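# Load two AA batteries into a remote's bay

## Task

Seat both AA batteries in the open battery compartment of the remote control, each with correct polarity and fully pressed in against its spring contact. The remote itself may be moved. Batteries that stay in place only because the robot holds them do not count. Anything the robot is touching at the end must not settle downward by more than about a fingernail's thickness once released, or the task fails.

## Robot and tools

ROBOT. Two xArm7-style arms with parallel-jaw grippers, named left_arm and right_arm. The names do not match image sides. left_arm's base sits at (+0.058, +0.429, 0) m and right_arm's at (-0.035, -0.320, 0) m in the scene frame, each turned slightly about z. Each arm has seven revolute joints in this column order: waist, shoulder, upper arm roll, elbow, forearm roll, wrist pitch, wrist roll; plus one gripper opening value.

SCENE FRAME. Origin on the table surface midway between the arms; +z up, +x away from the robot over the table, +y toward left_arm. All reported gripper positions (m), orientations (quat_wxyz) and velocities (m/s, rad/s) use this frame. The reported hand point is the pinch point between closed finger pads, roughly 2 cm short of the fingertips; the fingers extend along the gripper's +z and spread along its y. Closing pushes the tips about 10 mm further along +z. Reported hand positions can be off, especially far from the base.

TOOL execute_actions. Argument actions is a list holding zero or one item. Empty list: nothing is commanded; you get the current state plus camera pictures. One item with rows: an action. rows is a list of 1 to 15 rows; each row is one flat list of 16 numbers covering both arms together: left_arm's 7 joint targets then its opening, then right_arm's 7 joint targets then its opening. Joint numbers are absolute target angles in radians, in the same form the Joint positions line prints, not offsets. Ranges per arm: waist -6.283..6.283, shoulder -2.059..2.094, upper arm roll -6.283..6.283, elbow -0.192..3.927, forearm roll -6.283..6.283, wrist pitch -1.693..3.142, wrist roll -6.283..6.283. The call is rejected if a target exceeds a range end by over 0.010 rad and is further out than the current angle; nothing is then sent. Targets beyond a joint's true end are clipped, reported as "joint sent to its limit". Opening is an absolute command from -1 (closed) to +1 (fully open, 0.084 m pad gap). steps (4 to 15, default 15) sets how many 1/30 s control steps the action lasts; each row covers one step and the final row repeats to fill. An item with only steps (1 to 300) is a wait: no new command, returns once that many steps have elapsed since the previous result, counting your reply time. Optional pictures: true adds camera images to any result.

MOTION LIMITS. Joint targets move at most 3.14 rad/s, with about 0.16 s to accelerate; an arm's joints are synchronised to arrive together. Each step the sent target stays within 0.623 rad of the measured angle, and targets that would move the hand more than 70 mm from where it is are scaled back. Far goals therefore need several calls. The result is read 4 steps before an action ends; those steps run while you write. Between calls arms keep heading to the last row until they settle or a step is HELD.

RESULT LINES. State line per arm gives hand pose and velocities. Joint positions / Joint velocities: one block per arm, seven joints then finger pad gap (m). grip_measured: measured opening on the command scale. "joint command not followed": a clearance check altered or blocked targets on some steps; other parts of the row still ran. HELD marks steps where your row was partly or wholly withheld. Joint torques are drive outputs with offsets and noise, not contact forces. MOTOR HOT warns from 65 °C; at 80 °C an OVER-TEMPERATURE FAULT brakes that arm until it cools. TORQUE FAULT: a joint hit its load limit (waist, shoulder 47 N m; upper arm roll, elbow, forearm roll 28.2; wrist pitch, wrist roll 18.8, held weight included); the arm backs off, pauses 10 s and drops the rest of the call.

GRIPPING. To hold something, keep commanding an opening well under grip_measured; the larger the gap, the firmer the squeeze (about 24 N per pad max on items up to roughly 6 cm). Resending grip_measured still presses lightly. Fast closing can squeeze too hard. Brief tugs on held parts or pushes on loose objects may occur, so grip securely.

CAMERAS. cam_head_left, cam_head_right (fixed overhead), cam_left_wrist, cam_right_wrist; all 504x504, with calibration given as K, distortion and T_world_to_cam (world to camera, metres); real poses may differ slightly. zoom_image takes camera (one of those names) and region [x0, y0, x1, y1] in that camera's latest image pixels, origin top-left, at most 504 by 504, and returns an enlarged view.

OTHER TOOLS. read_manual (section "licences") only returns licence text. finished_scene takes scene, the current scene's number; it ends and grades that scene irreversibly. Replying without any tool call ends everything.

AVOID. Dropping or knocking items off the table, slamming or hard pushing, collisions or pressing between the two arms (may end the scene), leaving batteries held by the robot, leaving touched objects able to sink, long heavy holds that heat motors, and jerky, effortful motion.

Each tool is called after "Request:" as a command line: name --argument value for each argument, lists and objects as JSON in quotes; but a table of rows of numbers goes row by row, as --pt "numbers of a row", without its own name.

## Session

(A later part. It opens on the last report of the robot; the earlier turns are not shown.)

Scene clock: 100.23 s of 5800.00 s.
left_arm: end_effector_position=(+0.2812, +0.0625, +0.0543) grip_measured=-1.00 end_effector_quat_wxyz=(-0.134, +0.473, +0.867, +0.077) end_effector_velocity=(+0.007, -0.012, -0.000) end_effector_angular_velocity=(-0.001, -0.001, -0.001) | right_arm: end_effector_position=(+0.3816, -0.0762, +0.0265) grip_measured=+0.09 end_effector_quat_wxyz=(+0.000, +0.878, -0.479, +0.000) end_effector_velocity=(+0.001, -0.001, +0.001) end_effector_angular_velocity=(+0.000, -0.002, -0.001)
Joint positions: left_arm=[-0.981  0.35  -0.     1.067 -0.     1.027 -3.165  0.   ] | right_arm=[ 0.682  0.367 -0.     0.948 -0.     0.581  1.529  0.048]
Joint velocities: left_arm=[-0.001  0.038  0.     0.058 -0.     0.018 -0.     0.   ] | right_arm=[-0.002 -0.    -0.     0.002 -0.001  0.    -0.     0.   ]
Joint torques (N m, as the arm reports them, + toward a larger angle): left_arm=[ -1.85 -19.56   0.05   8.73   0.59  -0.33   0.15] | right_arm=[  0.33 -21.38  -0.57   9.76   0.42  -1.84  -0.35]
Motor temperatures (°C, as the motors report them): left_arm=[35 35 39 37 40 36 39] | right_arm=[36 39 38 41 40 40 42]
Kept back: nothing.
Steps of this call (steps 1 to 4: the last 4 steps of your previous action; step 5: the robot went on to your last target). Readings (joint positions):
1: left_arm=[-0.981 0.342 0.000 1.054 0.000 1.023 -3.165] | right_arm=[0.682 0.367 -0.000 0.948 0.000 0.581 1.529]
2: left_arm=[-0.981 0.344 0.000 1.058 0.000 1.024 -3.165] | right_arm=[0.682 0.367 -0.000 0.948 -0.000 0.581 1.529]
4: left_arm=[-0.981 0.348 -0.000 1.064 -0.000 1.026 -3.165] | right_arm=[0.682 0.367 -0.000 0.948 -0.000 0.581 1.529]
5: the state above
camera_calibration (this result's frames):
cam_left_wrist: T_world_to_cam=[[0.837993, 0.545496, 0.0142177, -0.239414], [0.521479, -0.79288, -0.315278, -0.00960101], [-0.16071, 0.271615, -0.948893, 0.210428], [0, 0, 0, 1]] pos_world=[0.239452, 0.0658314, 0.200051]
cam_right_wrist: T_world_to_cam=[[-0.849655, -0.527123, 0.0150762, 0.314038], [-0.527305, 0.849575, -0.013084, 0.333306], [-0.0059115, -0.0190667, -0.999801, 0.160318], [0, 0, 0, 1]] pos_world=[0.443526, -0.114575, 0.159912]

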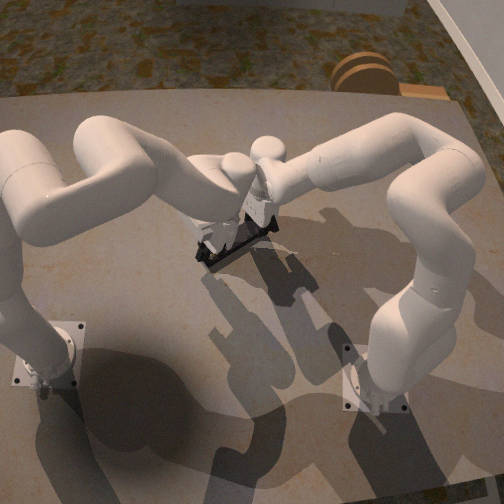

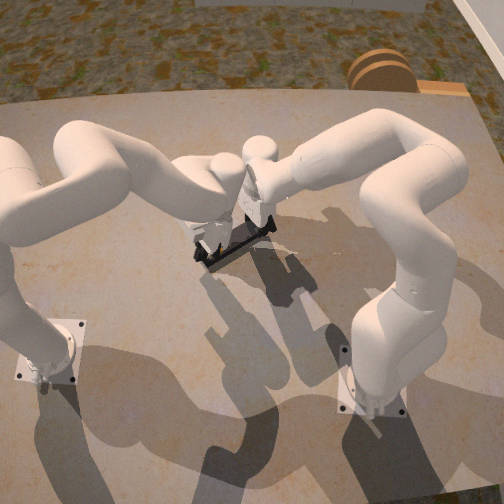

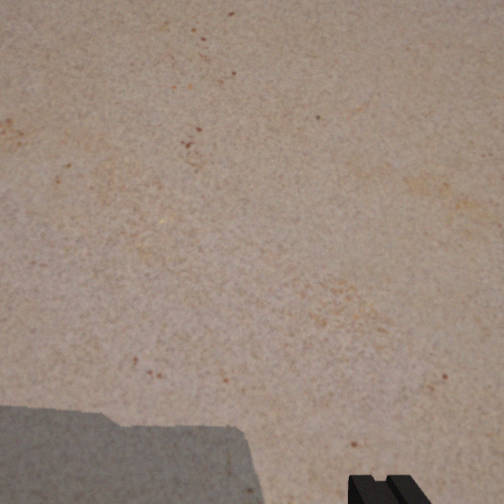

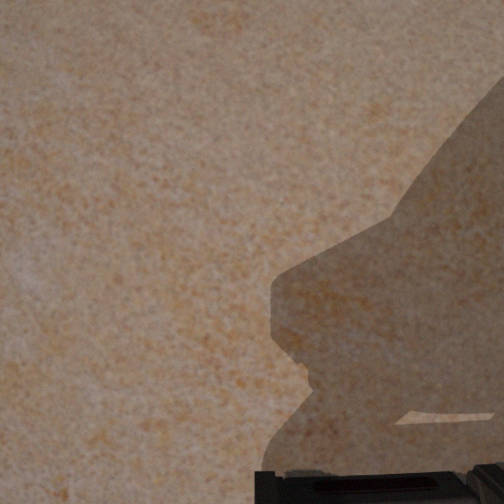

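Request:
execute_actions --actions '[{"rows":[[-0.981,0.341,0,1.0528,0,1.008,-3.165,-1,0.6816,0.367,0,0.9484,0,0.5814,1.529,-0.25],[-0.981,0.3308,0,1.0365,0,0.9882,-3.165,-1,0.6816,0.367,0,0.9484,0,0.5814,1.529,-0.25],[-0.981,0.3207,0,1.0203,0,0.9684,-3.165,-1,0.6816,0.367,0,0.9484,0,0.5814,1.529,-0.25],[-0.981,0.3106,0,1.0042,0,0.9486,-3.165,-1,0.6816,0.367,0,0.9484,0,0.5814,1.529,-0.25],[-0.981,0.3005,0,0.9881,0,0.9289,-3.165,-1,0.6816,0.367,0,0.9484,0,0.5814,1.529,-0.25],[-0.981,0.2904,0,0.9719,0,0.9091,-3.165,-1,0.6816,0.367,0,0.9484,0,0.5814,1.529,-0.25],[-0.981,0.2802,0,0.9558,0,0.8893,-3.165,-1,0.6816,0.367,0,0.9484,0,0.5814,1.529,-0.25],[-0.981,0.2701,0,0.9396,0,0.8695,-3.165,-1,0.6816,0.367,0,0.9484,0,0.5814,1.529,-0.25],[-0.981,0.2701,0,0.9396,0,0.8695,-3.165,-1,0.6816,0.367,0,0.9484,0,0.5814,1.529,-0.25],[-0.981,0.2714,0,0.9416,0,0.8702,-3.165,-1,0.6816,0.367,0,0.9484,0,0.5814,1.529,-0.25],[-0.981,0.2728,0,0.9436,0,0.8708,-3.165,-1,0.6816,0.367,0,0.9484,0,0.5814,1.529,-0.25],[-0.981,0.2741,0,0.9456,0,0.8715,-3.165,-1,0.6816,0.367,0,0.9484,0,0.5814,1.529,-0.25],[-0.981,0.2755,0,0.9476,0,0.8721,-3.165,-1,0.6816,0.367,0,0.9484,0,0.5814,1.529,-0.25],[-0.981,0.2768,0,0.9496,0,0.8728,-3.165,-1,0.6816,0.367,0,0.9484,0,0.5814,1.529,-0.25],[-0.981,0.2782,0,0.9516,0,0.8734,-3.165,-1,0.6816,0.367,0,0.9484,0,0.5814,1.529,-0.25]],"steps":15}]'

Request:
execute_actions --actions '[{"steps":8}]' --pictures true

Scene clock: 101.80 s of 5800.00 s.
left_arm: end_effector_position=(+0.2799, +0.0645, +0.0535) grip_measured=-1.00 end_effector_quat_wxyz=(-0.088, +0.477, +0.873, +0.051) end_effector_velocity=(+0.005, -0.009, +0.000) end_effector_angular_velocity=(-0.075, -0.046, +0.001) | right_arm: end_effector_position=(+0.3815, -0.0760, +0.0265) grip_measured=+0.09 end_effector_quat_wxyz=(-0.000, +0.878, -0.479, -0.000) end_effector_velocity=(-0.001, +0.001, +0.000) end_effector_angular_velocity=(+0.000, +0.001, +0.003)
Joint positions: left_arm=[-0.981  0.272 -0.     0.943  0.     0.875 -3.165  0.   ] | right_arm=[0.682 0.367 0.    0.948 0.    0.581 1.529 0.048]
Joint velocities: left_arm=[-0.    -0.031 -0.    -0.052 -0.    -0.108 -0.001  0.   ] | right_arm=[ 0.    -0.     0.002 -0.    -0.     0.001 -0.    -0.   ]
Joint torques (N m, as the arm reports them, + toward a larger angle): left_arm=[ -1.86 -15.87   0.03  10.73   0.75  -0.61   0.03] | right_arm=[  0.39 -21.43  -0.36   9.67   0.42  -1.83  -0.34]
Motor temperatures (°C, as the motors report them): left_arm=[35 35 39 37 40 36 39] | right_arm=[36 39 38 41 40 40 42]
Steps of this call (steps 1 to 30: the robot went on to your last target; steps 31 to 36: nothing new was sent; steps 37 to 47: the first 11 steps of this action). Readings (joint positions):
37: left_arm=[-0.981 0.351 -0.000 1.068 -0.000 1.027 -3.165] | right_arm=[0.682 0.367 -0.000 0.948 -0.000 0.581 1.529]
38: left_arm=[-0.981 0.348 0.000 1.063 -0.000 1.019 -3.165] | right_arm=[0.682 0.367 -0.000 0.948 -0.000 0.581 1.529]
40: left_arm=[-0.981 0.332 0.000 1.038 -0.000 0.990 -3.165] | right_arm=[0.682 0.367 -0.000 0.948 0.000 0.581 1.529]
44: left_arm=[-0.981 0.292 -0.000 0.975 0.000 0.913 -3.165] | right_arm=[0.682 0.367 0.000 0.948 0.000 0.581 1.529]
47: the state above

Scene clock: 102.07 s of 5800.00 s.
left_arm: end_effector_position=(+0.2814, +0.0621, +0.0531) grip_measured=-1.00 end_effector_quat_wxyz=(-0.087, +0.477, +0.873, +0.050) end_effector_velocity=(+0.000, -0.001, +0.001) end_effector_angular_velocity=(-0.002, -0.001, -0.000) | right_arm: end_effector_position=(+0.3818, -0.0767, +0.0265) grip_measured=+0.09 end_effector_quat_wxyz=(+0.000, +0.877, -0.480, +0.000) end_effector_velocity=(-0.000, +0.001, -0.000) end_effector_angular_velocity=(+0.000, -0.000, +0.002)
Joint positions: left_arm=[-0.981  0.279 -0.     0.951 -0.     0.874 -3.165  0.   ] | right_arm=[ 0.681  0.367 -0.001  0.948 -0.     0.581  1.529  0.048]
Joint velocities: left_arm=[-0.    -0.001 -0.     0.001 -0.001 -0.     0.     0.   ] | right_arm=[ 0.001 -0.     0.001 -0.    -0.    -0.001 -0.     0.   ]
Joint torques (N m, as the arm reports them, + toward a larger angle): left_arm=[ -1.79 -17.79   0.16  10.04   0.66  -0.96   0.07] | right_arm=[  1.99 -21.27   0.93   9.68   0.6   -1.81  -0.3 ]
Motor temperatures (°C, as the motors report them): left_arm=[35 35 39 37 40 36 39] | right_arm=[36 39 38 41 40 40 42]
Kept back: nothing.
Steps of this call (steps 1 to 4: the last 4 steps of your previous action; steps 5 to 8: the robot went on to your last target). Readings (joint positions):
1: left_arm=[-0.981 0.272 -0.000 0.943 0.000 0.873 -3.165] | right_arm=[0.682 0.367 0.000 0.948 0.000 0.581 1.529]
2: left_arm=[-0.981 0.273 -0.000 0.944 0.000 0.872 -3.165] | right_arm=[0.682 0.367 0.000 0.948 0.000 0.581 1.529]
4: left_arm=[-0.981 0.276 -0.000 0.948 -0.000 0.873 -3.165] | right_arm=[0.682 0.367 -0.000 0.948 -0.000 0.581 1.529]
8: the state above
camera_calibration (this result's frames):
cam_left_wrist: T_world_to_cam=[[0.837288, 0.546652, 0.0109814, -0.239074], [0.536388, -0.817341, -0.210338, -0.018726], [-0.106006, 0.182004, -0.977567, 0.201068], [0, 0, 0, 1]] pos_world=[0.231532, 0.0787894, 0.195244]
cam_right_wrist: T_world_to_cam=[[-0.850076, -0.526443, 0.015131, 0.314219], [-0.526628, 0.849991, -0.0133478, 0.333574], [-0.00583435, -0.0193151, -0.999796, 0.160245], [0, 0, 0, 1]] pos_world=[0.443715, -0.115022, 0.159911]

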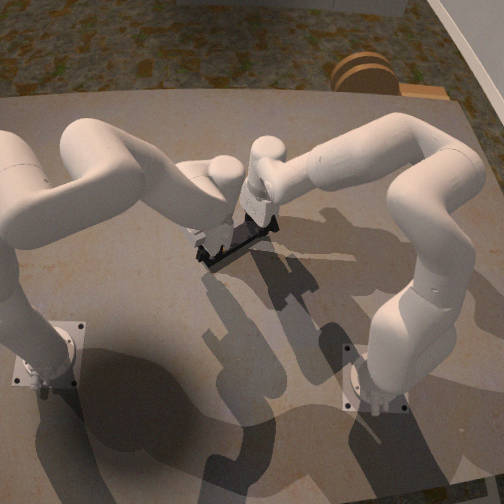

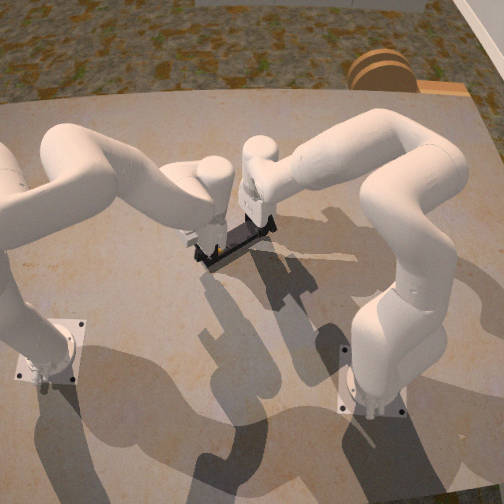

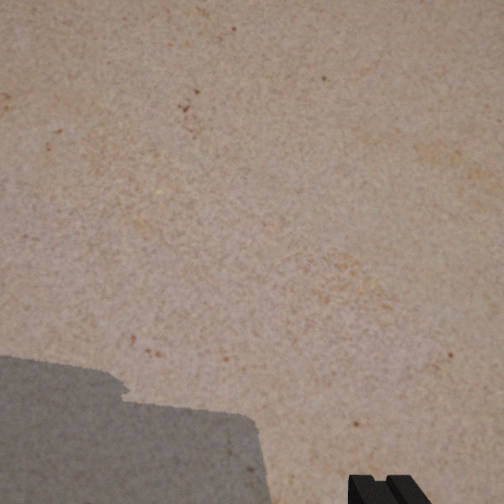

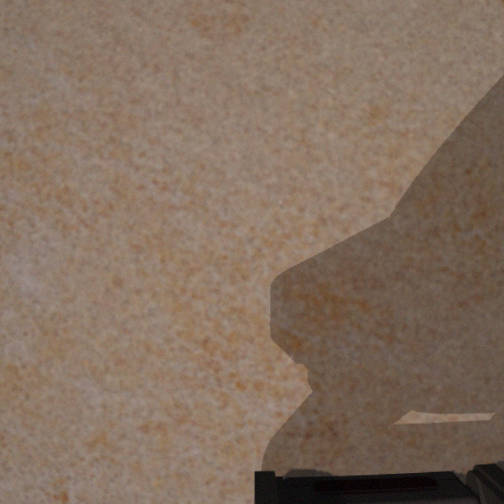

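Request:
execute_actions --actions '[{"rows":[[-0.981,0.2795,0,0.9536,0,0.8741,-3.165,-1,0.6816,0.367,0,0.9484,0,0.5814,1.529,-0.25],[-0.981,0.2809,0,0.9556,0,0.8747,-3.165,-1,0.6816,0.367,0,0.9484,0,0.5814,1.529,-0.25],[-0.981,0.2822,0,0.9576,0,0.8754,-3.165,-1,0.6816,0.367,0,0.9484,0,0.5814,1.529,-0.25],[-0.981,0.2836,0,0.9596,0,0.8760,-3.165,-1,0.6816,0.367,0,0.9484,0,0.5814,1.529,-0.25],[-0.981,0.2849,0,0.9616,0,0.8767,-3.165,-1,0.6816,0.367,0,0.9484,0,0.5814,1.529,-0.25],[-0.981,0.2863,0,0.9636,0,0.8773,-3.165,-1,0.6816,0.367,0,0.9484,0,0.5814,1.529,-0.25],[-0.981,0.2876,0,0.9656,0,0.8780,-3.165,-1,0.6816,0.367,0,0.9484,0,0.5814,1.529,-0.25],[-0.981,0.2890,0,0.9676,0,0.8786,-3.165,-1,0.6816,0.367,0,0.9484,0,0.5814,1.529,-0.25],[-0.981,0.2903,0,0.9696,0,0.8793,-3.165,-1,0.6816,0.367,0,0.9484,0,0.5814,1.529,-0.25],[-0.981,0.2917,0,0.9716,0,0.8799,-3.165,-1,0.6816,0.367,0,0.9484,0,0.5814,1.529,-0.25],[-0.981,0.2930,0,0.9736,0,0.8806,-3.165,-1,0.6816,0.367,0,0.9484,0,0.5814,1.529,-0.25],[-0.981,0.2943,0,0.9755,0,0.8812,-3.165,-1,0.6816,0.367,0,0.9484,0,0.5814,1.529,-0.25]],"steps":15}]'

Request:
execute_actions --actions '[{"steps":8}]' --pictures true

Scene clock: 102.80 s of 5800.00 s.
left_arm: end_effector_position=(+0.2837, +0.0584, +0.0530) grip_measured=-1.00 end_effector_quat_wxyz=(-0.087, +0.477, +0.873, +0.050) end_effector_velocity=(+0.007, -0.013, -0.000) end_effector_angular_velocity=(+0.001, +0.001, -0.000) | right_arm: end_effector_position=(+0.3819, -0.0768, +0.0264) grip_measured=+0.09 end_effector_quat_wxyz=(+0.000, +0.877, -0.480, +0.000) end_effector_velocity=(+0.001, -0.002, +0.000) end_effector_angular_velocity=(-0.001, -0.001, -0.003)
Joint positions: left_arm=[-0.981  0.291 -0.     0.969 -0.     0.88  -3.165  0.   ] | right_arm=[ 0.681  0.367 -0.001  0.948 -0.     0.581  1.529  0.048]
Joint velocities: left_arm=[-0.001  0.04   0.     0.06  -0.001  0.021 -0.     0.   ] | right_arm=[-0.002 -0.    -0.003  0.001 -0.     0.    -0.001  0.   ]
Joint torques (N m, as the arm reports them, + toward a larger angle): left_arm=[ -1.72 -18.2    0.23  11.13   0.63  -1.44   0.16] | right_arm=[  3.99 -21.48   3.12   9.78   0.89  -1.85  -0.3 ]
Motor temperatures (°C, as the motors report them): left_arm=[35 35 39 37 40 36 39] | right_arm=[36 39 38 41 40 40 42]
Steps of this call (steps 1 to 11: the robot went on to your last target; steps 12 to 22: the first 11 steps of this action). Readings (joint positions):
12: left_arm=[-0.981 0.278 -0.000 0.952 -0.000 0.874 -3.165] | right_arm=[0.681 0.367 -0.000 0.948 -0.000 0.581 1.529]
13: left_arm=[-0.981 0.279 -0.000 0.952 -0.000 0.874 -3.165] | right_arm=[0.681 0.367 -0.000 0.948 -0.000 0.581 1.529]
15: left_arm=[-0.981 0.281 -0.000 0.956 -0.000 0.875 -3.165] | right_arm=[0.681 0.367 -0.000 0.948 -0.000 0.581 1.529]
19: left_arm=[-0.981 0.287 -0.000 0.963 -0.000 0.878 -3.165] | right_arm=[0.681 0.367 -0.001 0.948 -0.000 0.581 1.529]
22: the state above

Scene clock: 103.07 s of 5800.00 s.
left_arm: end_effector_position=(+0.2845, +0.0571, +0.0531) grip_measured=-1.00 end_effector_quat_wxyz=(-0.087, +0.477, +0.873, +0.050) end_effector_velocity=(+0.001, -0.002, +0.001) end_effector_angular_velocity=(-0.006, -0.003, -0.001) | right_arm: end_effector_position=(+0.3819, -0.0769, +0.0265) grip_measured=+0.09 end_effector_quat_wxyz=(+0.000, +0.877, -0.480, +0.000) end_effector_velocity=(-0.000, +0.001, +0.000) end_effector_angular_velocity=(+0.001, -0.001, +0.002)
Joint positions: left_arm=[-0.981  0.294 -0.     0.975 -0.     0.882 -3.165  0.   ] | right_arm=[ 0.681  0.367 -0.001  0.948 -0.     0.581  1.529  0.048]
Joint velocities: left_arm=[ 0.    -0.    -0.     0.004 -0.    -0.002  0.001  0.   ] | right_arm=[ 0.001 -0.     0.001  0.001  0.001  0.    -0.001  0.   ]
Joint torques (N m, as the arm reports them, + toward a larger angle): left_arm=[ -1.6  -18.5    0.18  11.35   0.63  -1.94   0.11] | right_arm=[  5.4  -21.57   4.5    9.88   1.08  -1.89  -0.24]
Motor temperatures (°C, as the motors report them): left_arm=[35 35 39 38 40 36 39] | right_arm=[36 39 38 41 40 40 42]
Kept back: nothing.
Steps of this call (steps 1 to 4: the last 4 steps of your previous action; steps 5 to 8: the robot went on to your last target). Readings (joint positions):
1: left_arm=[-0.981 0.292 -0.000 0.971 -0.000 0.881 -3.165] | right_arm=[0.681 0.367 -0.001 0.948 -0.000 0.581 1.529]
2: left_arm=[-0.981 0.293 -0.000 0.973 -0.000 0.882 -3.165] | right_arm=[0.681 0.367 -0.001 0.948 -0.000 0.581 1.529]
4: left_arm=[-0.981 0.294 0.000 0.974 -0.000 0.882 -3.165] | right_arm=[0.681 0.367 -0.001 0.948 -0.000 0.581 1.529]
8: the state above
camera_calibration (this result's frames):
cam_left_wrist: T_world_to_cam=[[0.837277, 0.546668, 0.0109872, -0.238904], [0.536412, -0.817343, -0.21027, -0.0244791], [-0.105967, 0.181948, -0.977582, 0.202382], [0, 0, 0, 1]] pos_world=[0.234605, 0.0737702, 0.195323]
cam_right_wrist: T_world_to_cam=[[-0.850292, -0.526091, 0.0152277, 0.314287], [-0.526279, 0.850204, -0.0135032, 0.333734], [-0.00584274, -0.0194957, -0.999793, 0.160207], [0, 0, 0, 1]] pos_world=[0.443809, -0.115275, 0.159894]

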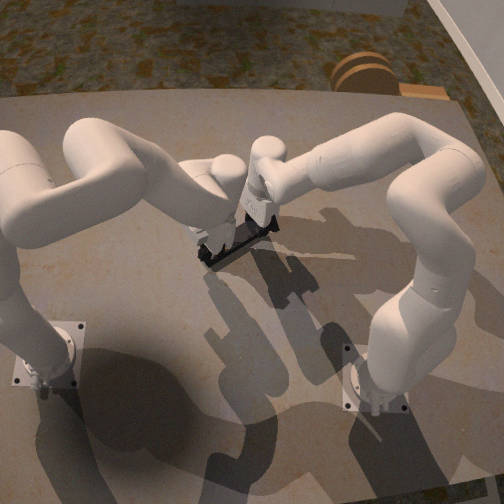

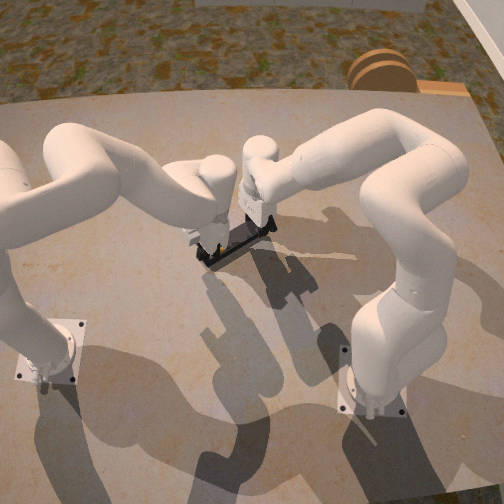

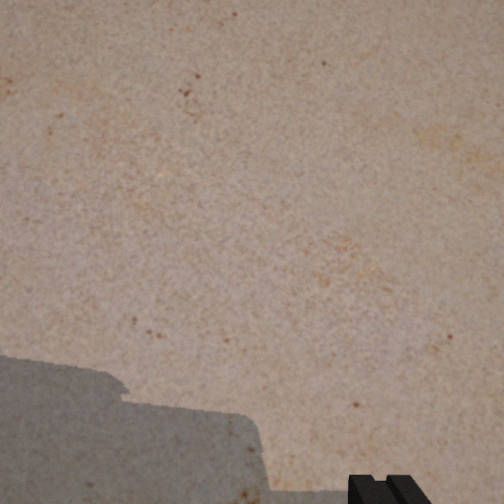

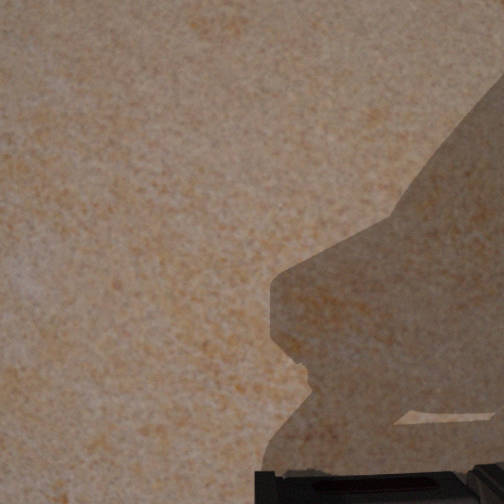

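Request:
execute_actions --actions '[{"rows":[[-0.981,0.2953,0,0.9750,0,0.8796,-3.165,-1,0.6816,0.367,0,0.9484,0,0.5814,1.529,-0.25],[-0.981,0.2964,0,0.9744,0,0.8781,-3.165,-1,0.6816,0.367,0,0.9484,0,0.5814,1.529,-0.25],[-0.981,0.2974,0,0.9739,0,0.8765,-3.165,-1,0.6816,0.367,0,0.9484,0,0.5814,1.529,-0.25],[-0.981,0.2984,0,0.9734,0,0.8749,-3.165,-1,0.6816,0.367,0,0.9484,0,0.5814,1.529,-0.25],[-0.981,0.2995,0,0.9728,0,0.8733,-3.165,-1,0.6816,0.367,0,0.9484,0,0.5814,1.529,-0.25],[-0.981,0.3005,0,0.9723,0,0.8718,-3.165,-1,0.6816,0.367,0,0.9484,0,0.5814,1.529,-0.25],[-0.981,0.3015,0,0.9718,0,0.8702,-3.165,-1,0.6816,0.367,0,0.9484,0,0.5814,1.529,-0.25],[-0.981,0.3026,0,0.9712,0,0.8686,-3.165,-1,0.6816,0.367,0,0.9484,0,0.5814,1.529,-0.25],[-0.981,0.3036,0,0.9707,0,0.8671,-3.165,-1,0.6816,0.367,0,0.9484,0,0.5814,1.529,-0.25],[-0.981,0.3047,0,0.9701,0,0.8655,-3.165,-1,0.6816,0.367,0,0.9484,0,0.5814,1.529,-0.25],[-0.981,0.3057,0,0.9696,0,0.8639,-3.165,-1,0.6816,0.367,0,0.9484,0,0.5814,1.529,-0.25],[-0.981,0.3067,0,0.9691,0,0.8623,-3.165,-1,0.6816,0.367,0,0.9484,0,0.5814,1.529,-0.25],[-0.981,0.3078,0,0.9685,0,0.8608,-3.165,-1,0.6816,0.367,0,0.9484,0,0.5814,1.529,-0.25],[-0.981,0.3088,0,0.9680,0,0.8592,-3.165,-1,0.6816,0.367,0,0.9484,0,0.5814,1.529,-0.25]],"steps":15}]'

Request:
execute_actions --actions '[{"steps":8}]' --pictures true

Scene clock: 104.03 s of 5800.00 s.
left_arm: end_effector_position=(+0.2842, +0.0576, +0.0478) grip_measured=-1.00 end_effector_quat_wxyz=(-0.087, +0.477, +0.873, +0.050) end_effector_velocity=(-0.002, +0.001, -0.017) end_effector_angular_velocity=(-0.000, +0.001, -0.000) | right_arm: end_effector_position=(+0.3816, -0.0763, +0.0265) grip_measured=+0.09 end_effector_quat_wxyz=(-0.000, +0.878, -0.479, +0.000) end_effector_velocity=(-0.001, -0.000, -0.000) end_effector_angular_velocity=(+0.000, +0.001, -0.000)
Joint positions: left_arm=[-0.981  0.304 -0.     0.97   0.     0.867 -3.165  0.   ] | right_arm=[ 0.682  0.367 -0.     0.948 -0.     0.581  1.529  0.048]
Joint velocities: left_arm=[-0.002  0.031 -0.    -0.016 -0.001 -0.047 -0.     0.   ] | right_arm=[-0.    -0.     0.    -0.001  0.001 -0.001 -0.001 -0.   ]
Joint torques (N m, as the arm reports them, + toward a larger angle): left_arm=[ -1.44 -18.84   0.22  11.83   0.57  -2.28   0.06] | right_arm=[  6.63 -21.5    5.76   9.67   1.13  -1.74  -0.3 ]
Motor temperatures (°C, as the motors report them): left_arm=[35 35 39 38 40 36 39] | right_arm=[36 39 38 41 40 40 42]
Steps of this call (steps 1 to 15: the robot went on to your last target; steps 16 to 18: nothing new was sent; steps 19 to 29: the first 11 steps of this action). Readings (joint positions):
19: left_arm=[-0.981 0.294 -0.000 0.975 -0.000 0.881 -3.165] | right_arm=[0.682 0.367 -0.000 0.948 -0.000 0.581 1.529]
20: left_arm=[-0.981 0.295 -0.000 0.975 0.000 0.880 -3.165] | right_arm=[0.682 0.367 -0.000 0.948 -0.000 0.581 1.529]
22: left_arm=[-0.981 0.296 -0.000 0.974 0.000 0.878 -3.165] | right_arm=[0.682 0.367 -0.000 0.948 -0.000 0.581 1.529]
26: left_arm=[-0.981 0.301 -0.000 0.972 -0.000 0.872 -3.165] | right_arm=[0.682 0.367 -0.000 0.948 -0.000 0.581 1.529]
29: the state above

Scene clock: 104.30 s of 5800.00 s.
left_arm: end_effector_position=(+0.2840, +0.0579, +0.0451) grip_measured=-1.00 end_effector_quat_wxyz=(-0.087, +0.477, +0.873, +0.050) end_effector_velocity=(+0.002, -0.003, +0.003) end_effector_angular_velocity=(-0.009, -0.005, +0.001) | right_arm: end_effector_position=(+0.3816, -0.0763, +0.0265) grip_measured=+0.09 end_effector_quat_wxyz=(-0.000, +0.878, -0.479, +0.000) end_effector_velocity=(-0.000, -0.000, -0.000) end_effector_angular_velocity=(-0.000, +0.001, -0.002)
Joint positions: left_arm=[-0.981  0.309  0.     0.968  0.     0.859 -3.165  0.   ] | right_arm=[ 0.682  0.367 -0.     0.948 -0.     0.581  1.529  0.048]
Joint velocities: left_arm=[ 0.001 -0.003 -0.     0.005 -0.    -0.003 -0.     0.   ] | right_arm=[ 0.     0.    -0.    -0.001  0.001  0.     0.    -0.   ]
Joint torques (N m, as the arm reports them, + toward a larger angle): left_arm=[ -1.5  -19.05   0.19  12.32   0.64  -2.33   0.05] | right_arm=[  6.69 -21.54   5.96   9.64   1.16  -1.68  -0.28]
Motor temperatures (°C, as the motors report them): left_arm=[35 35 39 38 40 36 39] | right_arm=[36 39 38 41 40 40 42]
Kept back: nothing.
Steps of this call (steps 1 to 4: the last 4 steps of your previous action; steps 5 to 8: the robot went on to your last target). Readings (joint positions):
1: left_arm=[-0.981 0.305 0.000 0.970 0.000 0.866 -3.165] | right_arm=[0.682 0.367 -0.000 0.948 -0.000 0.581 1.529]
2: left_arm=[-0.981 0.306 0.000 0.969 0.000 0.864 -3.165] | right_arm=[0.682 0.367 -0.000 0.948 -0.000 0.581 1.529]
4: left_arm=[-0.981 0.308 0.000 0.968 0.000 0.861 -3.165] | right_arm=[0.682 0.367 -0.000 0.948 -0.000 0.581 1.529]
8: the state above
camera_calibration (this result's frames):
cam_left_wrist: T_world_to_cam=[[0.837266, 0.546685, 0.0109868, -0.23885], [0.536448, -0.817365, -0.210092, -0.0252861], [-0.105874, 0.181797, -0.97762, 0.194307], [0, 0, 0, 1]] pos_world=[0.234118, 0.0745837, 0.18727]
cam_right_wrist: T_world_to_cam=[[-0.849711, -0.527035, 0.0150119, 0.314088], [-0.527217, 0.849629, -0.0131214, 0.333344], [-0.00583906, -0.0190639, -0.999801, 0.160317], [0, 0, 0, 1]] pos_world=[0.443565, -0.114627, 0.159944]

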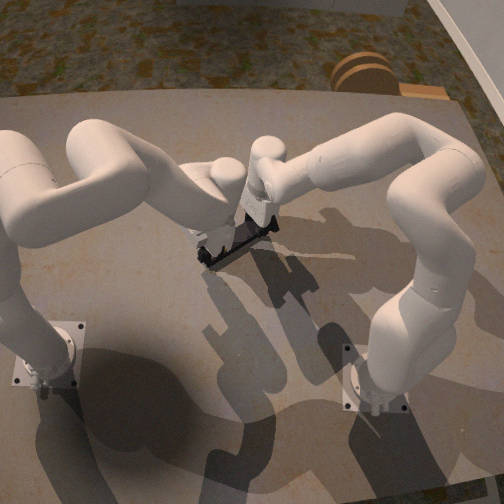

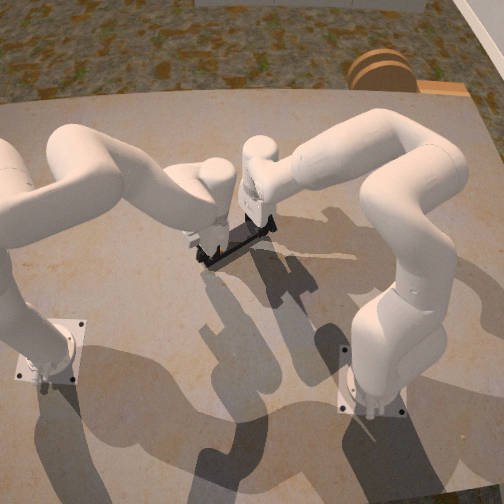

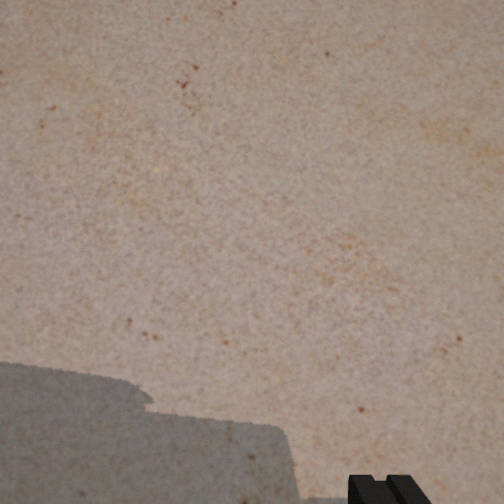

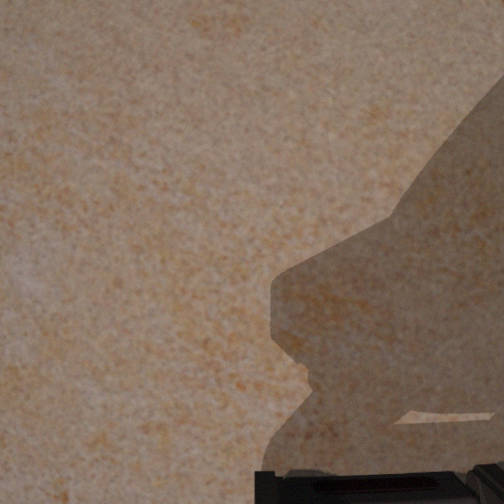

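Request:
execute_actions --actions '[{"rows":[[-0.981,0.3093,0,0.9679,0,0.8585,-3.165,-1,0.6816,0.367,0,0.9484,0,0.5814,1.529,-0.25],[-0.981,0.3099,0,0.9678,0,0.8579,-3.165,-1,0.6816,0.367,0,0.9484,0,0.5814,1.529,-0.25],[-0.981,0.3104,0,0.9677,0,0.8572,-3.165,-1,0.6816,0.367,0,0.9484,0,0.5814,1.529,-0.25],[-0.981,0.3110,0,0.9676,0,0.8566,-3.165,-1,0.6816,0.367,0,0.9484,0,0.5814,1.529,-0.25],[-0.981,0.3097,0,0.9656,0,0.8559,-3.165,-1,0.6816,0.367,0,0.9484,0,0.5814,1.529,-0.25],[-0.981,0.3083,0,0.9636,0,0.8553,-3.165,-1,0.6816,0.367,0,0.9484,0,0.5814,1.529,-0.25],[-0.981,0.3070,0,0.9616,0,0.8546,-3.165,-1,0.6816,0.367,0,0.9484,0,0.5814,1.529,-0.25],[-0.981,0.3056,0,0.9596,0,0.8540,-3.165,-1,0.6816,0.367,0,0.9484,0,0.5814,1.529,-0.25],[-0.981,0.3043,0,0.9576,0,0.8533,-3.165,-1,0.6816,0.367,0,0.9484,0,0.5814,1.529,-0.25],[-0.981,0.3029,0,0.9556,0,0.8527,-3.165,-1,0.6816,0.367,0,0.9484,0,0.5814,1.529,-0.25],[-0.981,0.3016,0,0.9536,0,0.8520,-3.165,-1,0.6816,0.367,0,0.9484,0,0.5814,1.529,-0.25],[-0.981,0.3002,0,0.9516,0,0.8514,-3.165,-1,0.6816,0.367,0,0.9484,0,0.5814,1.529,-0.25],[-0.981,0.2989,0,0.9496,0,0.8507,-3.165,-1,0.6816,0.367,0,0.9484,0,0.5814,1.529,-0.25],[-0.981,0.2975,0,0.9476,0,0.8501,-3.165,-1,0.6816,0.367,0,0.9484,0,0.5814,1.529,-0.25],[-0.981,0.2962,0,0.9456,0,0.8494,-3.165,-1,0.6816,0.367,0,0.9484,0,0.5814,1.529,-0.25]],"steps":15}]'

Request:
execute_actions --actions '[{"steps":8}]' --pictures true

Scene clock: 105.30 s of 5800.00 s.
left_arm: end_effector_position=(+0.2832, +0.0591, +0.0448) grip_measured=-1.00 end_effector_quat_wxyz=(-0.085, +0.477, +0.873, +0.049) end_effector_velocity=(-0.008, +0.010, +0.001) end_effector_angular_velocity=(-0.006, -0.001, -0.001) | right_arm: end_effector_position=(+0.3812, -0.0754, +0.0266) grip_measured=+0.09 end_effector_quat_wxyz=(-0.000, +0.878, -0.479, -0.000) end_effector_velocity=(-0.004, +0.007, -0.000) end_effector_angular_velocity=(+0.004, +0.002, +0.013)
Joint positions: left_arm=[-0.981  0.304 -0.     0.958 -0.     0.852 -3.165  0.   ] | right_arm=[0.682 0.367 0.001 0.949 0.    0.581 1.529 0.048]
Joint velocities: left_arm=[-0.002 -0.04  -0.001 -0.057 -0.002 -0.023  0.     0.   ] | right_arm=[ 0.005  0.     0.011 -0.     0.001 -0.     0.001 -0.   ]
Joint torques (N m, as the arm reports them, + toward a larger angle): left_arm=[ -1.8  -18.82   0.39  11.39   0.49  -1.66   0.14] | right_arm=[  5.13 -21.36   4.41   9.7    1.12  -1.72  -0.3 ]
Motor temperatures (°C, as the motors report them): left_arm=[35 35 39 38 40 36 39] | right_arm=[36 39 38 41 40 40 42]
Steps of this call (steps 1 to 15: the robot went on to your last target; steps 16 to 19: nothing new was sent; steps 20 to 30: the first 11 steps of this action). Readings (joint positions):
20: left_arm=[-0.981 0.309 -0.000 0.968 0.000 0.859 -3.165] | right_arm=[0.682 0.367 -0.000 0.948 -0.000 0.581 1.529]
21: left_arm=[-0.981 0.309 -0.000 0.968 0.000 0.859 -3.165] | right_arm=[0.682 0.367 -0.000 0.948 -0.000 0.581 1.529]
23: left_arm=[-0.981 0.310 0.000 0.968 0.000 0.858 -3.165] | right_arm=[0.681 0.367 -0.000 0.948 -0.000 0.581 1.529]
27: left_arm=[-0.981 0.308 0.000 0.964 0.000 0.855 -3.165] | right_arm=[0.682 0.367 -0.000 0.948 0.000 0.581 1.529]
30: the state above

Scene clock: 105.57 s of 5800.00 s.
left_arm: end_effector_position=(+0.2818, +0.0614, +0.0450) grip_measured=-1.00 end_effector_quat_wxyz=(-0.085, +0.477, +0.873, +0.049) end_effector_velocity=(-0.000, +0.001, -0.000) end_effector_angular_velocity=(+0.002, +0.000, -0.001) | right_arm: end_effector_position=(+0.3810, -0.0751, +0.0265) grip_measured=+0.09 end_effector_quat_wxyz=(-0.000, +0.878, -0.479, -0.000) end_effector_velocity=(-0.000, -0.001, -0.000) end_effector_angular_velocity=(-0.001, +0.001, +0.001)
Joint positions: left_arm=[-0.981  0.296 -0.     0.947 -0.     0.848 -3.165  0.   ] | right_arm=[0.682 0.367 0.002 0.948 0.    0.581 1.529 0.048]
Joint velocities: left_arm=[ 0.001 -0.001  0.    -0.002  0.001  0.     0.     0.   ] | right_arm=[-0.    -0.    -0.001 -0.001 -0.001  0.    -0.001 -0.   ]
Joint torques (N m, as the arm reports them, + toward a larger angle): left_arm=[ -1.88 -18.24   0.36  10.59   0.52  -1.3    0.06] | right_arm=[  3.57 -21.34   2.54   9.57   0.76  -1.67  -0.3 ]
Motor temperatures (°C, as the motors report them): left_arm=[35 35 39 38 40 36 39] | right_arm=[36 39 38 41 40 40 42]
Kept back: nothing.
Steps of this call (steps 1 to 4: the last 4 steps of your previous action; steps 5 to 8: the robot went on to your last target). Readings (joint positions):
1: left_arm=[-0.981 0.303 -0.000 0.956 -0.000 0.851 -3.165] | right_arm=[0.682 0.367 0.001 0.949 0.000 0.581 1.529]
2: left_arm=[-0.981 0.301 -0.000 0.954 -0.000 0.851 -3.165] | right_arm=[0.682 0.367 0.002 0.949 0.000 0.581 1.529]
4: left_arm=[-0.981 0.298 -0.000 0.950 -0.000 0.849 -3.165] | right_arm=[0.682 0.367 0.001 0.948 0.000 0.581 1.529]
8: the state above
camera_calibration (this result's frames):
cam_left_wrist: T_world_to_cam=[[0.837302, 0.546634, 0.0108386, -0.23892], [0.536765, -0.818091, -0.206422, -0.0214485], [-0.10397, 0.178655, -0.978403, 0.193004], [0, 0, 0, 1]] pos_world=[0.231627, 0.0785735, 0.186998]
cam_right_wrist: T_world_to_cam=[[-0.848619, -0.528794, 0.0148998, 0.313609], [-0.528969, 0.848551, -0.0124021, 0.332614], [-0.00608506, -0.0184062, -0.999812, 0.160502], [0, 0, 0, 1]] pos_world=[0.443053, -0.113451, 0.159925]

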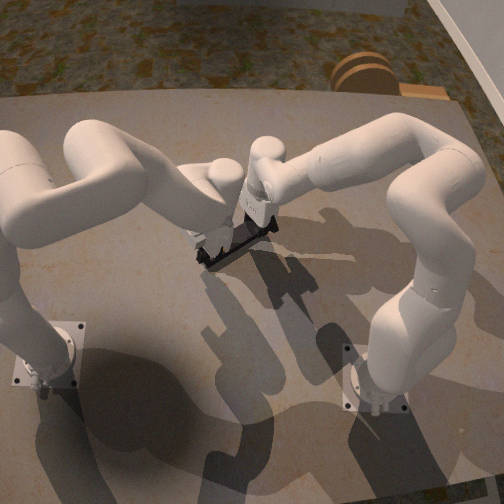

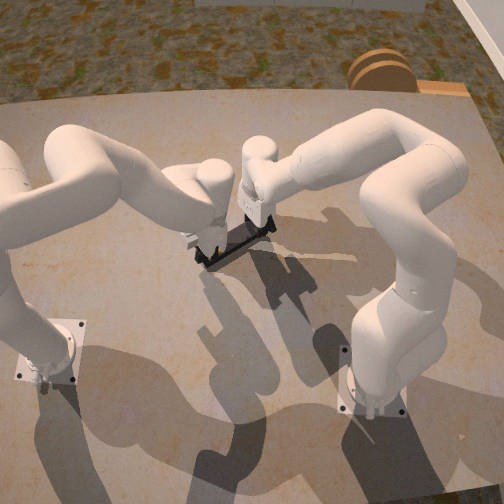

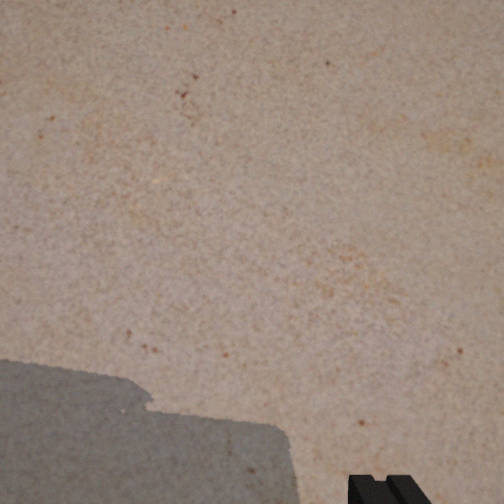

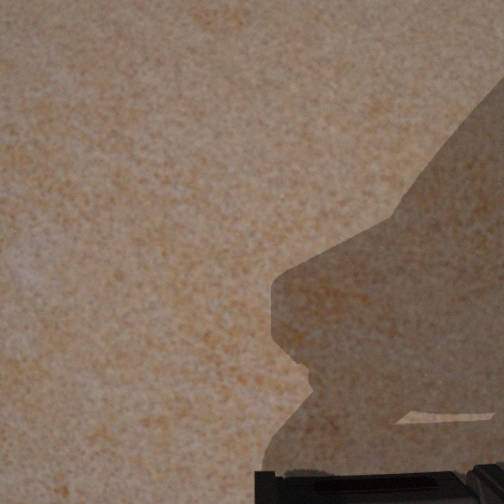

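Request:
execute_actions --actions '[{"rows":[[-0.981,0.2949,0,0.9436,0,0.8488,-3.165,-1,0.6816,0.367,0,0.9484,0,0.5814,1.529,-0.25],[-0.981,0.2935,0,0.9416,0,0.8481,-3.165,-1,0.6816,0.367,0,0.9484,0,0.5814,1.529,-0.25],[-0.981,0.2922,0,0.9396,0,0.8475,-3.165,-1,0.6816,0.367,0,0.9484,0,0.5814,1.529,-0.25],[-0.981,0.2908,0,0.9376,0,0.8468,-3.165,-1,0.6816,0.367,0,0.9484,0,0.5814,1.529,-0.25],[-0.981,0.2895,0,0.9356,0,0.8462,-3.165,-1,0.6816,0.367,0,0.9484,0,0.5814,1.529,-0.25],[-0.981,0.2881,0,0.9336,0,0.8455,-3.165,-1,0.6816,0.367,0,0.9484,0,0.5814,1.529,-0.25],[-0.981,0.2868,0,0.9316,0,0.8449,-3.165,-1,0.6816,0.367,0,0.9484,0,0.5814,1.529,-0.25],[-0.981,0.2854,0,0.9296,0,0.8442,-3.165,-1,0.6816,0.367,0,0.9484,0,0.5814,1.529,-0.25],[-0.981,0.2841,0,0.9276,0,0.8436,-3.165,-1,0.6816,0.367,0,0.9484,0,0.5814,1.529,-0.25],[-0.981,0.2827,0,0.9256,0,0.8429,-3.165,-1,0.6816,0.367,0,0.9484,0,0.5814,1.529,-0.25],[-0.981,0.2814,0,0.9236,0,0.8423,-3.165,-1,0.6816,0.367,0,0.9484,0,0.5814,1.529,-0.25],[-0.981,0.2800,0,0.9216,0,0.8416,-3.165,-1,0.6816,0.367,0,0.9484,0,0.5814,1.529,-0.25],[-0.981,0.2787,0,0.9196,0,0.8410,-3.165,-1,0.6816,0.367,0,0.9484,0,0.5814,1.529,-0.25],[-0.981,0.2773,0,0.9176,0,0.8403,-3.165,-1,0.6816,0.367,0,0.9484,0,0.5814,1.529,-0.25]],"steps":15}]'

Request:
execute_actions --actions '[{"steps":8}]' --pictures true

Scene clock: 106.30 s of 5800.00 s.
left_arm: end_effector_position=(+0.2793, +0.0657, +0.0450) grip_measured=-1.00 end_effector_quat_wxyz=(-0.086, +0.477, +0.873, +0.049) end_effector_velocity=(-0.010, +0.014, -0.001) end_effector_angular_velocity=(+0.004, +0.003, -0.004) | right_arm: end_effector_position=(+0.3812, -0.0756, +0.0265) grip_measured=+0.09 end_effector_quat_wxyz=(-0.000, +0.878, -0.479, -0.000) end_effector_velocity=(+0.001, -0.000, +0.000) end_effector_angular_velocity=(+0.000, -0.001, +0.000)
Joint positions: left_arm=[-0.981  0.283  0.     0.928  0.     0.843 -3.165  0.   ] | right_arm=[0.682 0.367 0.001 0.948 0.    0.581 1.529 0.048]
Joint velocities: left_arm=[-0.003 -0.04  -0.001 -0.062  0.    -0.017  0.001  0.   ] | right_arm=[ 0.    -0.    -0.001  0.001 -0.    -0.    -0.     0.   ]
Joint torques (N m, as the arm reports them, + toward a larger angle): left_arm=[ -2.05 -16.13   0.25   8.37   0.57  -0.1    0.19] | right_arm=[ -0.76 -21.21  -1.73   9.6    0.27  -1.68  -0.38]
Motor temperatures (°C, as the motors report them): left_arm=[35 35 39 38 40 36 39] | right_arm=[36 39 38 41 40 40 42]
Steps of this call (steps 1 to 11: the robot went on to your last target; steps 12 to 22: the first 11 steps of this action). Readings (joint positions):
12: left_arm=[-0.981 0.296 -0.000 0.946 -0.000 0.849 -3.165] | right_arm=[0.682 0.367 0.001 0.948 0.000 0.581 1.529]
13: left_arm=[-0.981 0.295 -0.000 0.946 -0.000 0.848 -3.165] | right_arm=[0.682 0.367 0.001 0.948 0.000 0.581 1.529]
15: left_arm=[-0.981 0.293 0.000 0.942 0.000 0.847 -3.165] | right_arm=[0.682 0.367 0.001 0.948 0.000 0.581 1.529]
19: left_arm=[-0.981 0.287 0.000 0.934 0.000 0.845 -3.165] | right_arm=[0.682 0.367 0.001 0.948 0.000 0.581 1.529]
22: the state above

Scene clock: 106.57 s of 5800.00 s.
left_arm: end_effector_position=(+0.2778, +0.0680, +0.0449) grip_measured=-1.00 end_effector_quat_wxyz=(-0.086, +0.477, +0.873, +0.050) end_effector_velocity=(-0.000, -0.001, -0.000) end_effector_angular_velocity=(-0.002, +0.001, +0.002) | right_arm: end_effector_position=(+0.3813, -0.0758, +0.0265) grip_measured=+0.09 end_effector_quat_wxyz=(-0.000, +0.878, -0.479, -0.000) end_effector_velocity=(-0.000, -0.001, -0.001) end_effector_angular_velocity=(-0.001, +0.002, -0.001)
Joint positions: left_arm=[-0.981  0.277 -0.     0.918 -0.     0.84  -3.165  0.   ] | right_arm=[0.682 0.367 0.001 0.948 0.    0.581 1.529 0.048]
Joint velocities: left_arm=[ 0.     0.001 -0.     0.002 -0.003 -0.001 -0.     0.   ] | right_arm=[ 0.     0.    -0.002 -0.001  0.001  0.001 -0.001  0.   ]
Joint torques (N m, as the arm reports them, + toward a larger angle): left_arm=[ -1.68 -16.07   0.28   8.09   0.54  -0.25   0.11] | right_arm=[ -1.63 -21.44  -2.66   9.7    0.15  -1.8   -0.39]
Motor temperatures (°C, as the motors report them): left_arm=[35 35 39 38 40 36 39] | right_arm=[36 39 38 41 40 40 42]
Kept back: nothing.
Steps of this call (steps 1 to 4: the last 4 steps of your previous action; steps 5 to 8: the robot went on to your last target). Readings (joint positions):
1: left_arm=[-0.981 0.282 0.000 0.926 0.000 0.842 -3.165] | right_arm=[0.682 0.367 0.001 0.948 0.000 0.581 1.529]
2: left_arm=[-0.981 0.281 0.000 0.924 0.000 0.842 -3.165] | right_arm=[0.682 0.367 0.001 0.948 0.000 0.581 1.529]
4: left_arm=[-0.981 0.278 0.000 0.920 0.000 0.841 -3.165] | right_arm=[0.682 0.367 0.001 0.948 0.000 0.581 1.529]
8: the state above
camera_calibration (this result's frames):
cam_left_wrist: T_world_to_cam=[[0.837264, 0.546689, 0.0109126, -0.239192], [0.536671, -0.817771, -0.207932, -0.0139033], [-0.10475, 0.179951, -0.978082, 0.191425], [0, 0, 0, 1]] pos_world=[0.22778, 0.0849471, 0.186948]
cam_right_wrist: T_world_to_cam=[[-0.849153, -0.527928, 0.0152116, 0.313742], [-0.528111, 0.849079, -0.0127981, 0.333022], [-0.00615941, -0.0189009, -0.999802, 0.160395], [0, 0, 0, 1]] pos_world=[0.443276, -0.114097, 0.159853]

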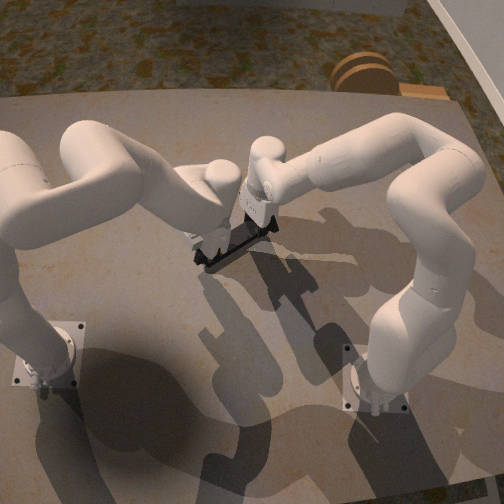

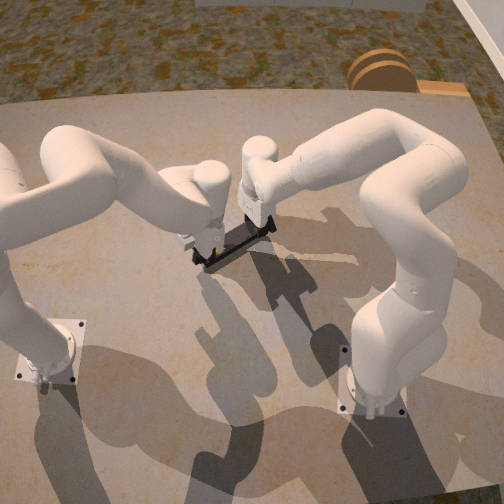

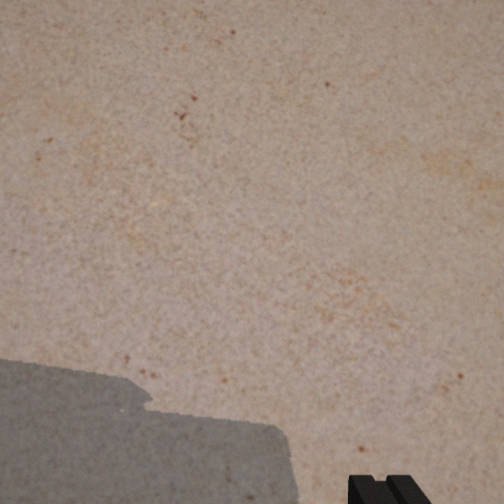

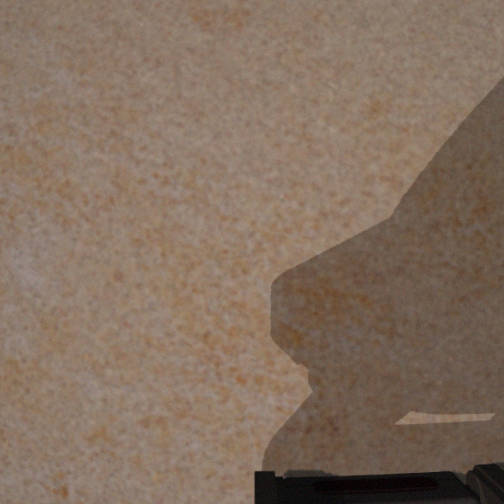

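Request:
execute_actions --actions '[{"rows":[[-0.981,0.2752,0,0.918,0,0.8429,-3.165,-1,0.6816,0.367,0,0.9484,0,0.5814,1.529,-0.25],[-0.981,0.2709,0,0.9189,0,0.8481,-3.165,-1,0.6816,0.367,0,0.9484,0,0.5814,1.529,-0.25],[-0.981,0.2644,0,0.9202,0,0.8559,-3.165,-1,0.6816,0.367,0,0.9484,0,0.5814,1.529,-0.25],[-0.981,0.2558,0,0.9219,0,0.8663,-3.165,-1,0.6816,0.367,0,0.9484,0,0.5814,1.529,-0.25],[-0.981,0.245,0,0.924,0,0.879,-3.165,-1,0.6816,0.367,0,0.9484,0,0.5814,1.529,-0.25],[-0.981,0.234,0,0.926,0,0.892,-3.165,-1,0.6816,0.367,0,0.9484,0,0.5814,1.529,-0.25],[-0.981,0.223,0,0.928,0,0.905,-3.165,-1,0.6816,0.367,0,0.9484,0,0.5814,1.529,-0.25],[-0.981,0.2128,0,0.9306,0,0.918,-3.165,-1,0.6816,0.367,0,0.9484,0,0.5814,1.529,-0.25],[-0.981,0.2128,0,0.9306,0,0.918,-3.165,-1,0.6816,0.367,0,0.9484,0,0.5814,1.529,-0.25],[-0.9645,0.183,0,0.9796,0,0.7966,-3.148,-1,0.6816,0.367,0,0.9484,0,0.5814,1.529,-0.25]],"steps":15}]'

Request:
execute_actions --actions '[{"steps":10}]' --pictures true

Scene clock: 107.47 s of 5800.00 s.
left_arm: end_effector_position=(+0.2801, +0.0647, +0.0760) grip_measured=-1.00 end_effector_quat_wxyz=(-0.079, +0.477, +0.874, +0.046) end_effector_velocity=(+0.109, -0.154, +0.118) end_effector_angular_velocity=(-0.569, -0.327, -0.034) | right_arm: end_effector_position=(+0.3819, -0.0767, +0.0266) grip_measured=+0.09 end_effector_quat_wxyz=(+0.000, +0.877, -0.480, +0.000) end_effector_velocity=(-0.003, +0.006, +0.000) end_effector_angular_velocity=(+0.003, +0.001, +0.011)
Joint positions: left_arm=[-0.98   0.21  -0.     0.934 -0.     0.906 -3.164  0.   ] | right_arm=[ 0.681  0.367 -0.001  0.948 -0.     0.581  1.529  0.048]
Joint velocities: left_arm=[ 0.051 -0.152 -0.018  0.134 -0.001 -0.37   0.069  0.   ] | right_arm=[ 0.004 -0.     0.008  0.     0.    -0.    -0.    -0.   ]
Joint torques (N m, as the arm reports them, + toward a larger angle): left_arm=[  2.   -18.27   1.28  12.53   0.56  -1.91   0.33] | right_arm=[  0.22 -21.34  -0.66   9.67   0.42  -1.86  -0.41]
Motor temperatures (°C, as the motors report them): left_arm=[35 35 39 38 40 36 39] | right_arm=[36 39 38 41 40 40 42]
Steps of this call (steps 1 to 16: the robot went on to your last target; steps 17 to 27: the first 11 steps of this action). Readings (joint positions):
17: left_arm=[-0.981 0.277 0.000 0.918 0.000 0.840 -3.165] | right_arm=[0.682 0.367 0.000 0.948 0.000 0.581 1.529]
18: left_arm=[-0.981 0.276 0.000 0.918 0.000 0.842 -3.165] | right_arm=[0.682 0.367 0.000 0.948 -0.000 0.581 1.529]
20: left_arm=[-0.981 0.271 0.000 0.916 0.000 0.852 -3.165] | right_arm=[0.681 0.367 -0.001 0.948 -0.000 0.581 1.529]
24: left_arm=[-0.981 0.236 0.000 0.924 0.000 0.893 -3.165] | right_arm=[0.681 0.367 -0.002 0.949 -0.000 0.581 1.529]
27: the state above

Scene clock: 107.80 s of 5800.00 s.
left_arm: end_effector_position=(+0.3134, +0.0242, +0.1082) grip_measured=-1.00 end_effector_quat_wxyz=(-0.002, +0.480, +0.877, +0.001) end_effector_velocity=(-0.007, +0.002, -0.008) end_effector_angular_velocity=(+0.016, +0.012, -0.008) | right_arm: end_effector_position=(+0.3816, -0.0763, +0.0265) grip_measured=+0.09 end_effector_quat_wxyz=(-0.000, +0.878, -0.479, +0.000) end_effector_velocity=(-0.000, +0.001, +0.000) end_effector_angular_velocity=(+0.001, +0.000, -0.000)
Joint positions: left_arm=[-0.965  0.185 -0.     0.977 -0.     0.797 -3.148  0.   ] | right_arm=[ 0.682  0.367 -0.     0.948 -0.     0.581  1.529  0.048]
Joint velocities: left_arm=[-0.004  0.01  -0.005 -0.009 -0.001  0.001 -0.001  0.   ] | right_arm=[ 0.     0.     0.001  0.001  0.001  0.     0.001 -0.   ]
Joint torques (N m, as the arm reports them, + toward a larger angle): left_arm=[ -1.39 -18.51   0.49  11.14   0.44  -0.98   0.12] | right_arm=[  0.5  -21.3   -0.37   9.57   0.47  -1.8   -0.32]
Motor temperatures (°C, as the motors report them): left_arm=[35 35 39 38 40 36 39] | right_arm=[36 39 38 41 40 40 42]
Kept back: nothing.
Steps of this call (steps 1 to 4: the last 4 steps of your previous action; steps 5 to 10: the robot went on to your last target). Readings (joint positions):
1: left_arm=[-0.977 0.205 -0.001 0.941 -0.000 0.885 -3.160] | right_arm=[0.681 0.367 -0.001 0.948 -0.000 0.581 1.529]
2: left_arm=[-0.973 0.198 -0.002 0.953 -0.000 0.851 -3.155] | right_arm=[0.681 0.367 -0.000 0.948 -0.000 0.581 1.529]
4: left_arm=[-0.965 0.183 0.001 0.980 0.000 0.806 -3.150] | right_arm=[0.681 0.367 -0.000 0.948 -0.000 0.581 1.529]
8: left_arm=[-0.964 0.183 0.000 0.980 0.000 0.797 -3.148] | right_arm=[0.682 0.367 -0.000 0.948 -0.000 0.581 1.529]
10: the state above
camera_calibration (this result's frames):
cam_left_wrist: T_world_to_cam=[[0.837101, 0.547028, 0.00469059, -0.245012], [0.547027, -0.836964, -0.0159226, -0.0791513], [-0.00478425, 0.0158947, -0.999862, 0.239951], [0, 0, 0, 1]] pos_world=[0.249545, 0.0639674, 0.239807]
cam_right_wrist: T_world_to_cam=[[-0.849709, -0.527038, 0.0150531, 0.314072], [-0.52722, 0.849628, -0.0131056, 0.333332], [-0.00588234, -0.0190722, -0.999801, 0.160314], [0, 0, 0, 1]] pos_world=[0.443552, -0.114623, 0.159923]

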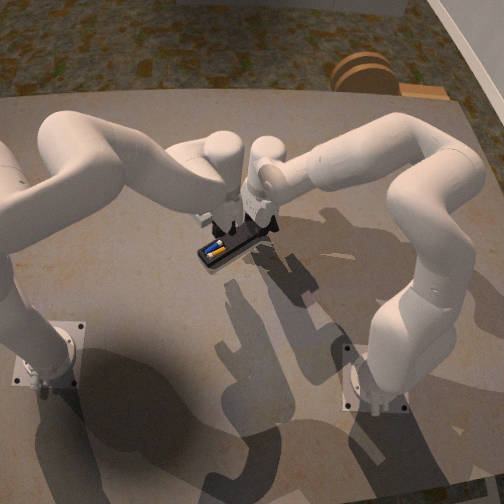

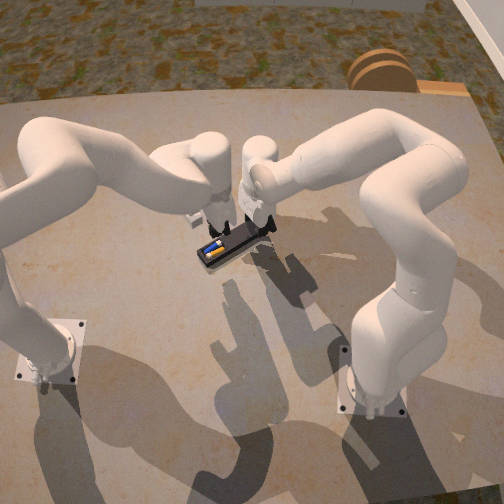

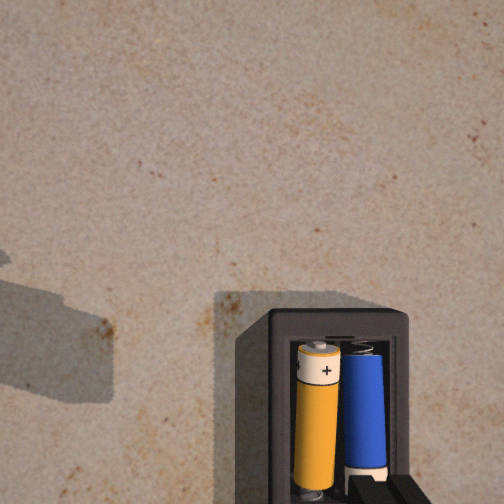

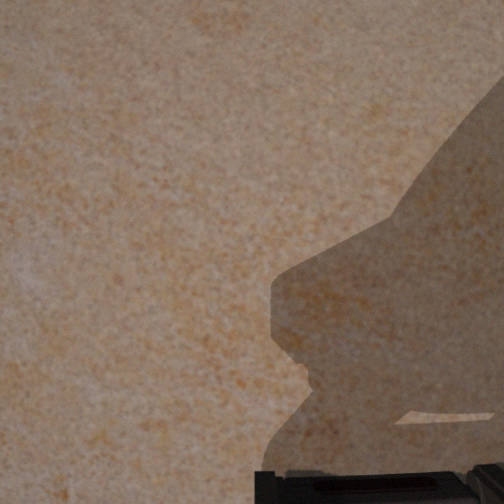

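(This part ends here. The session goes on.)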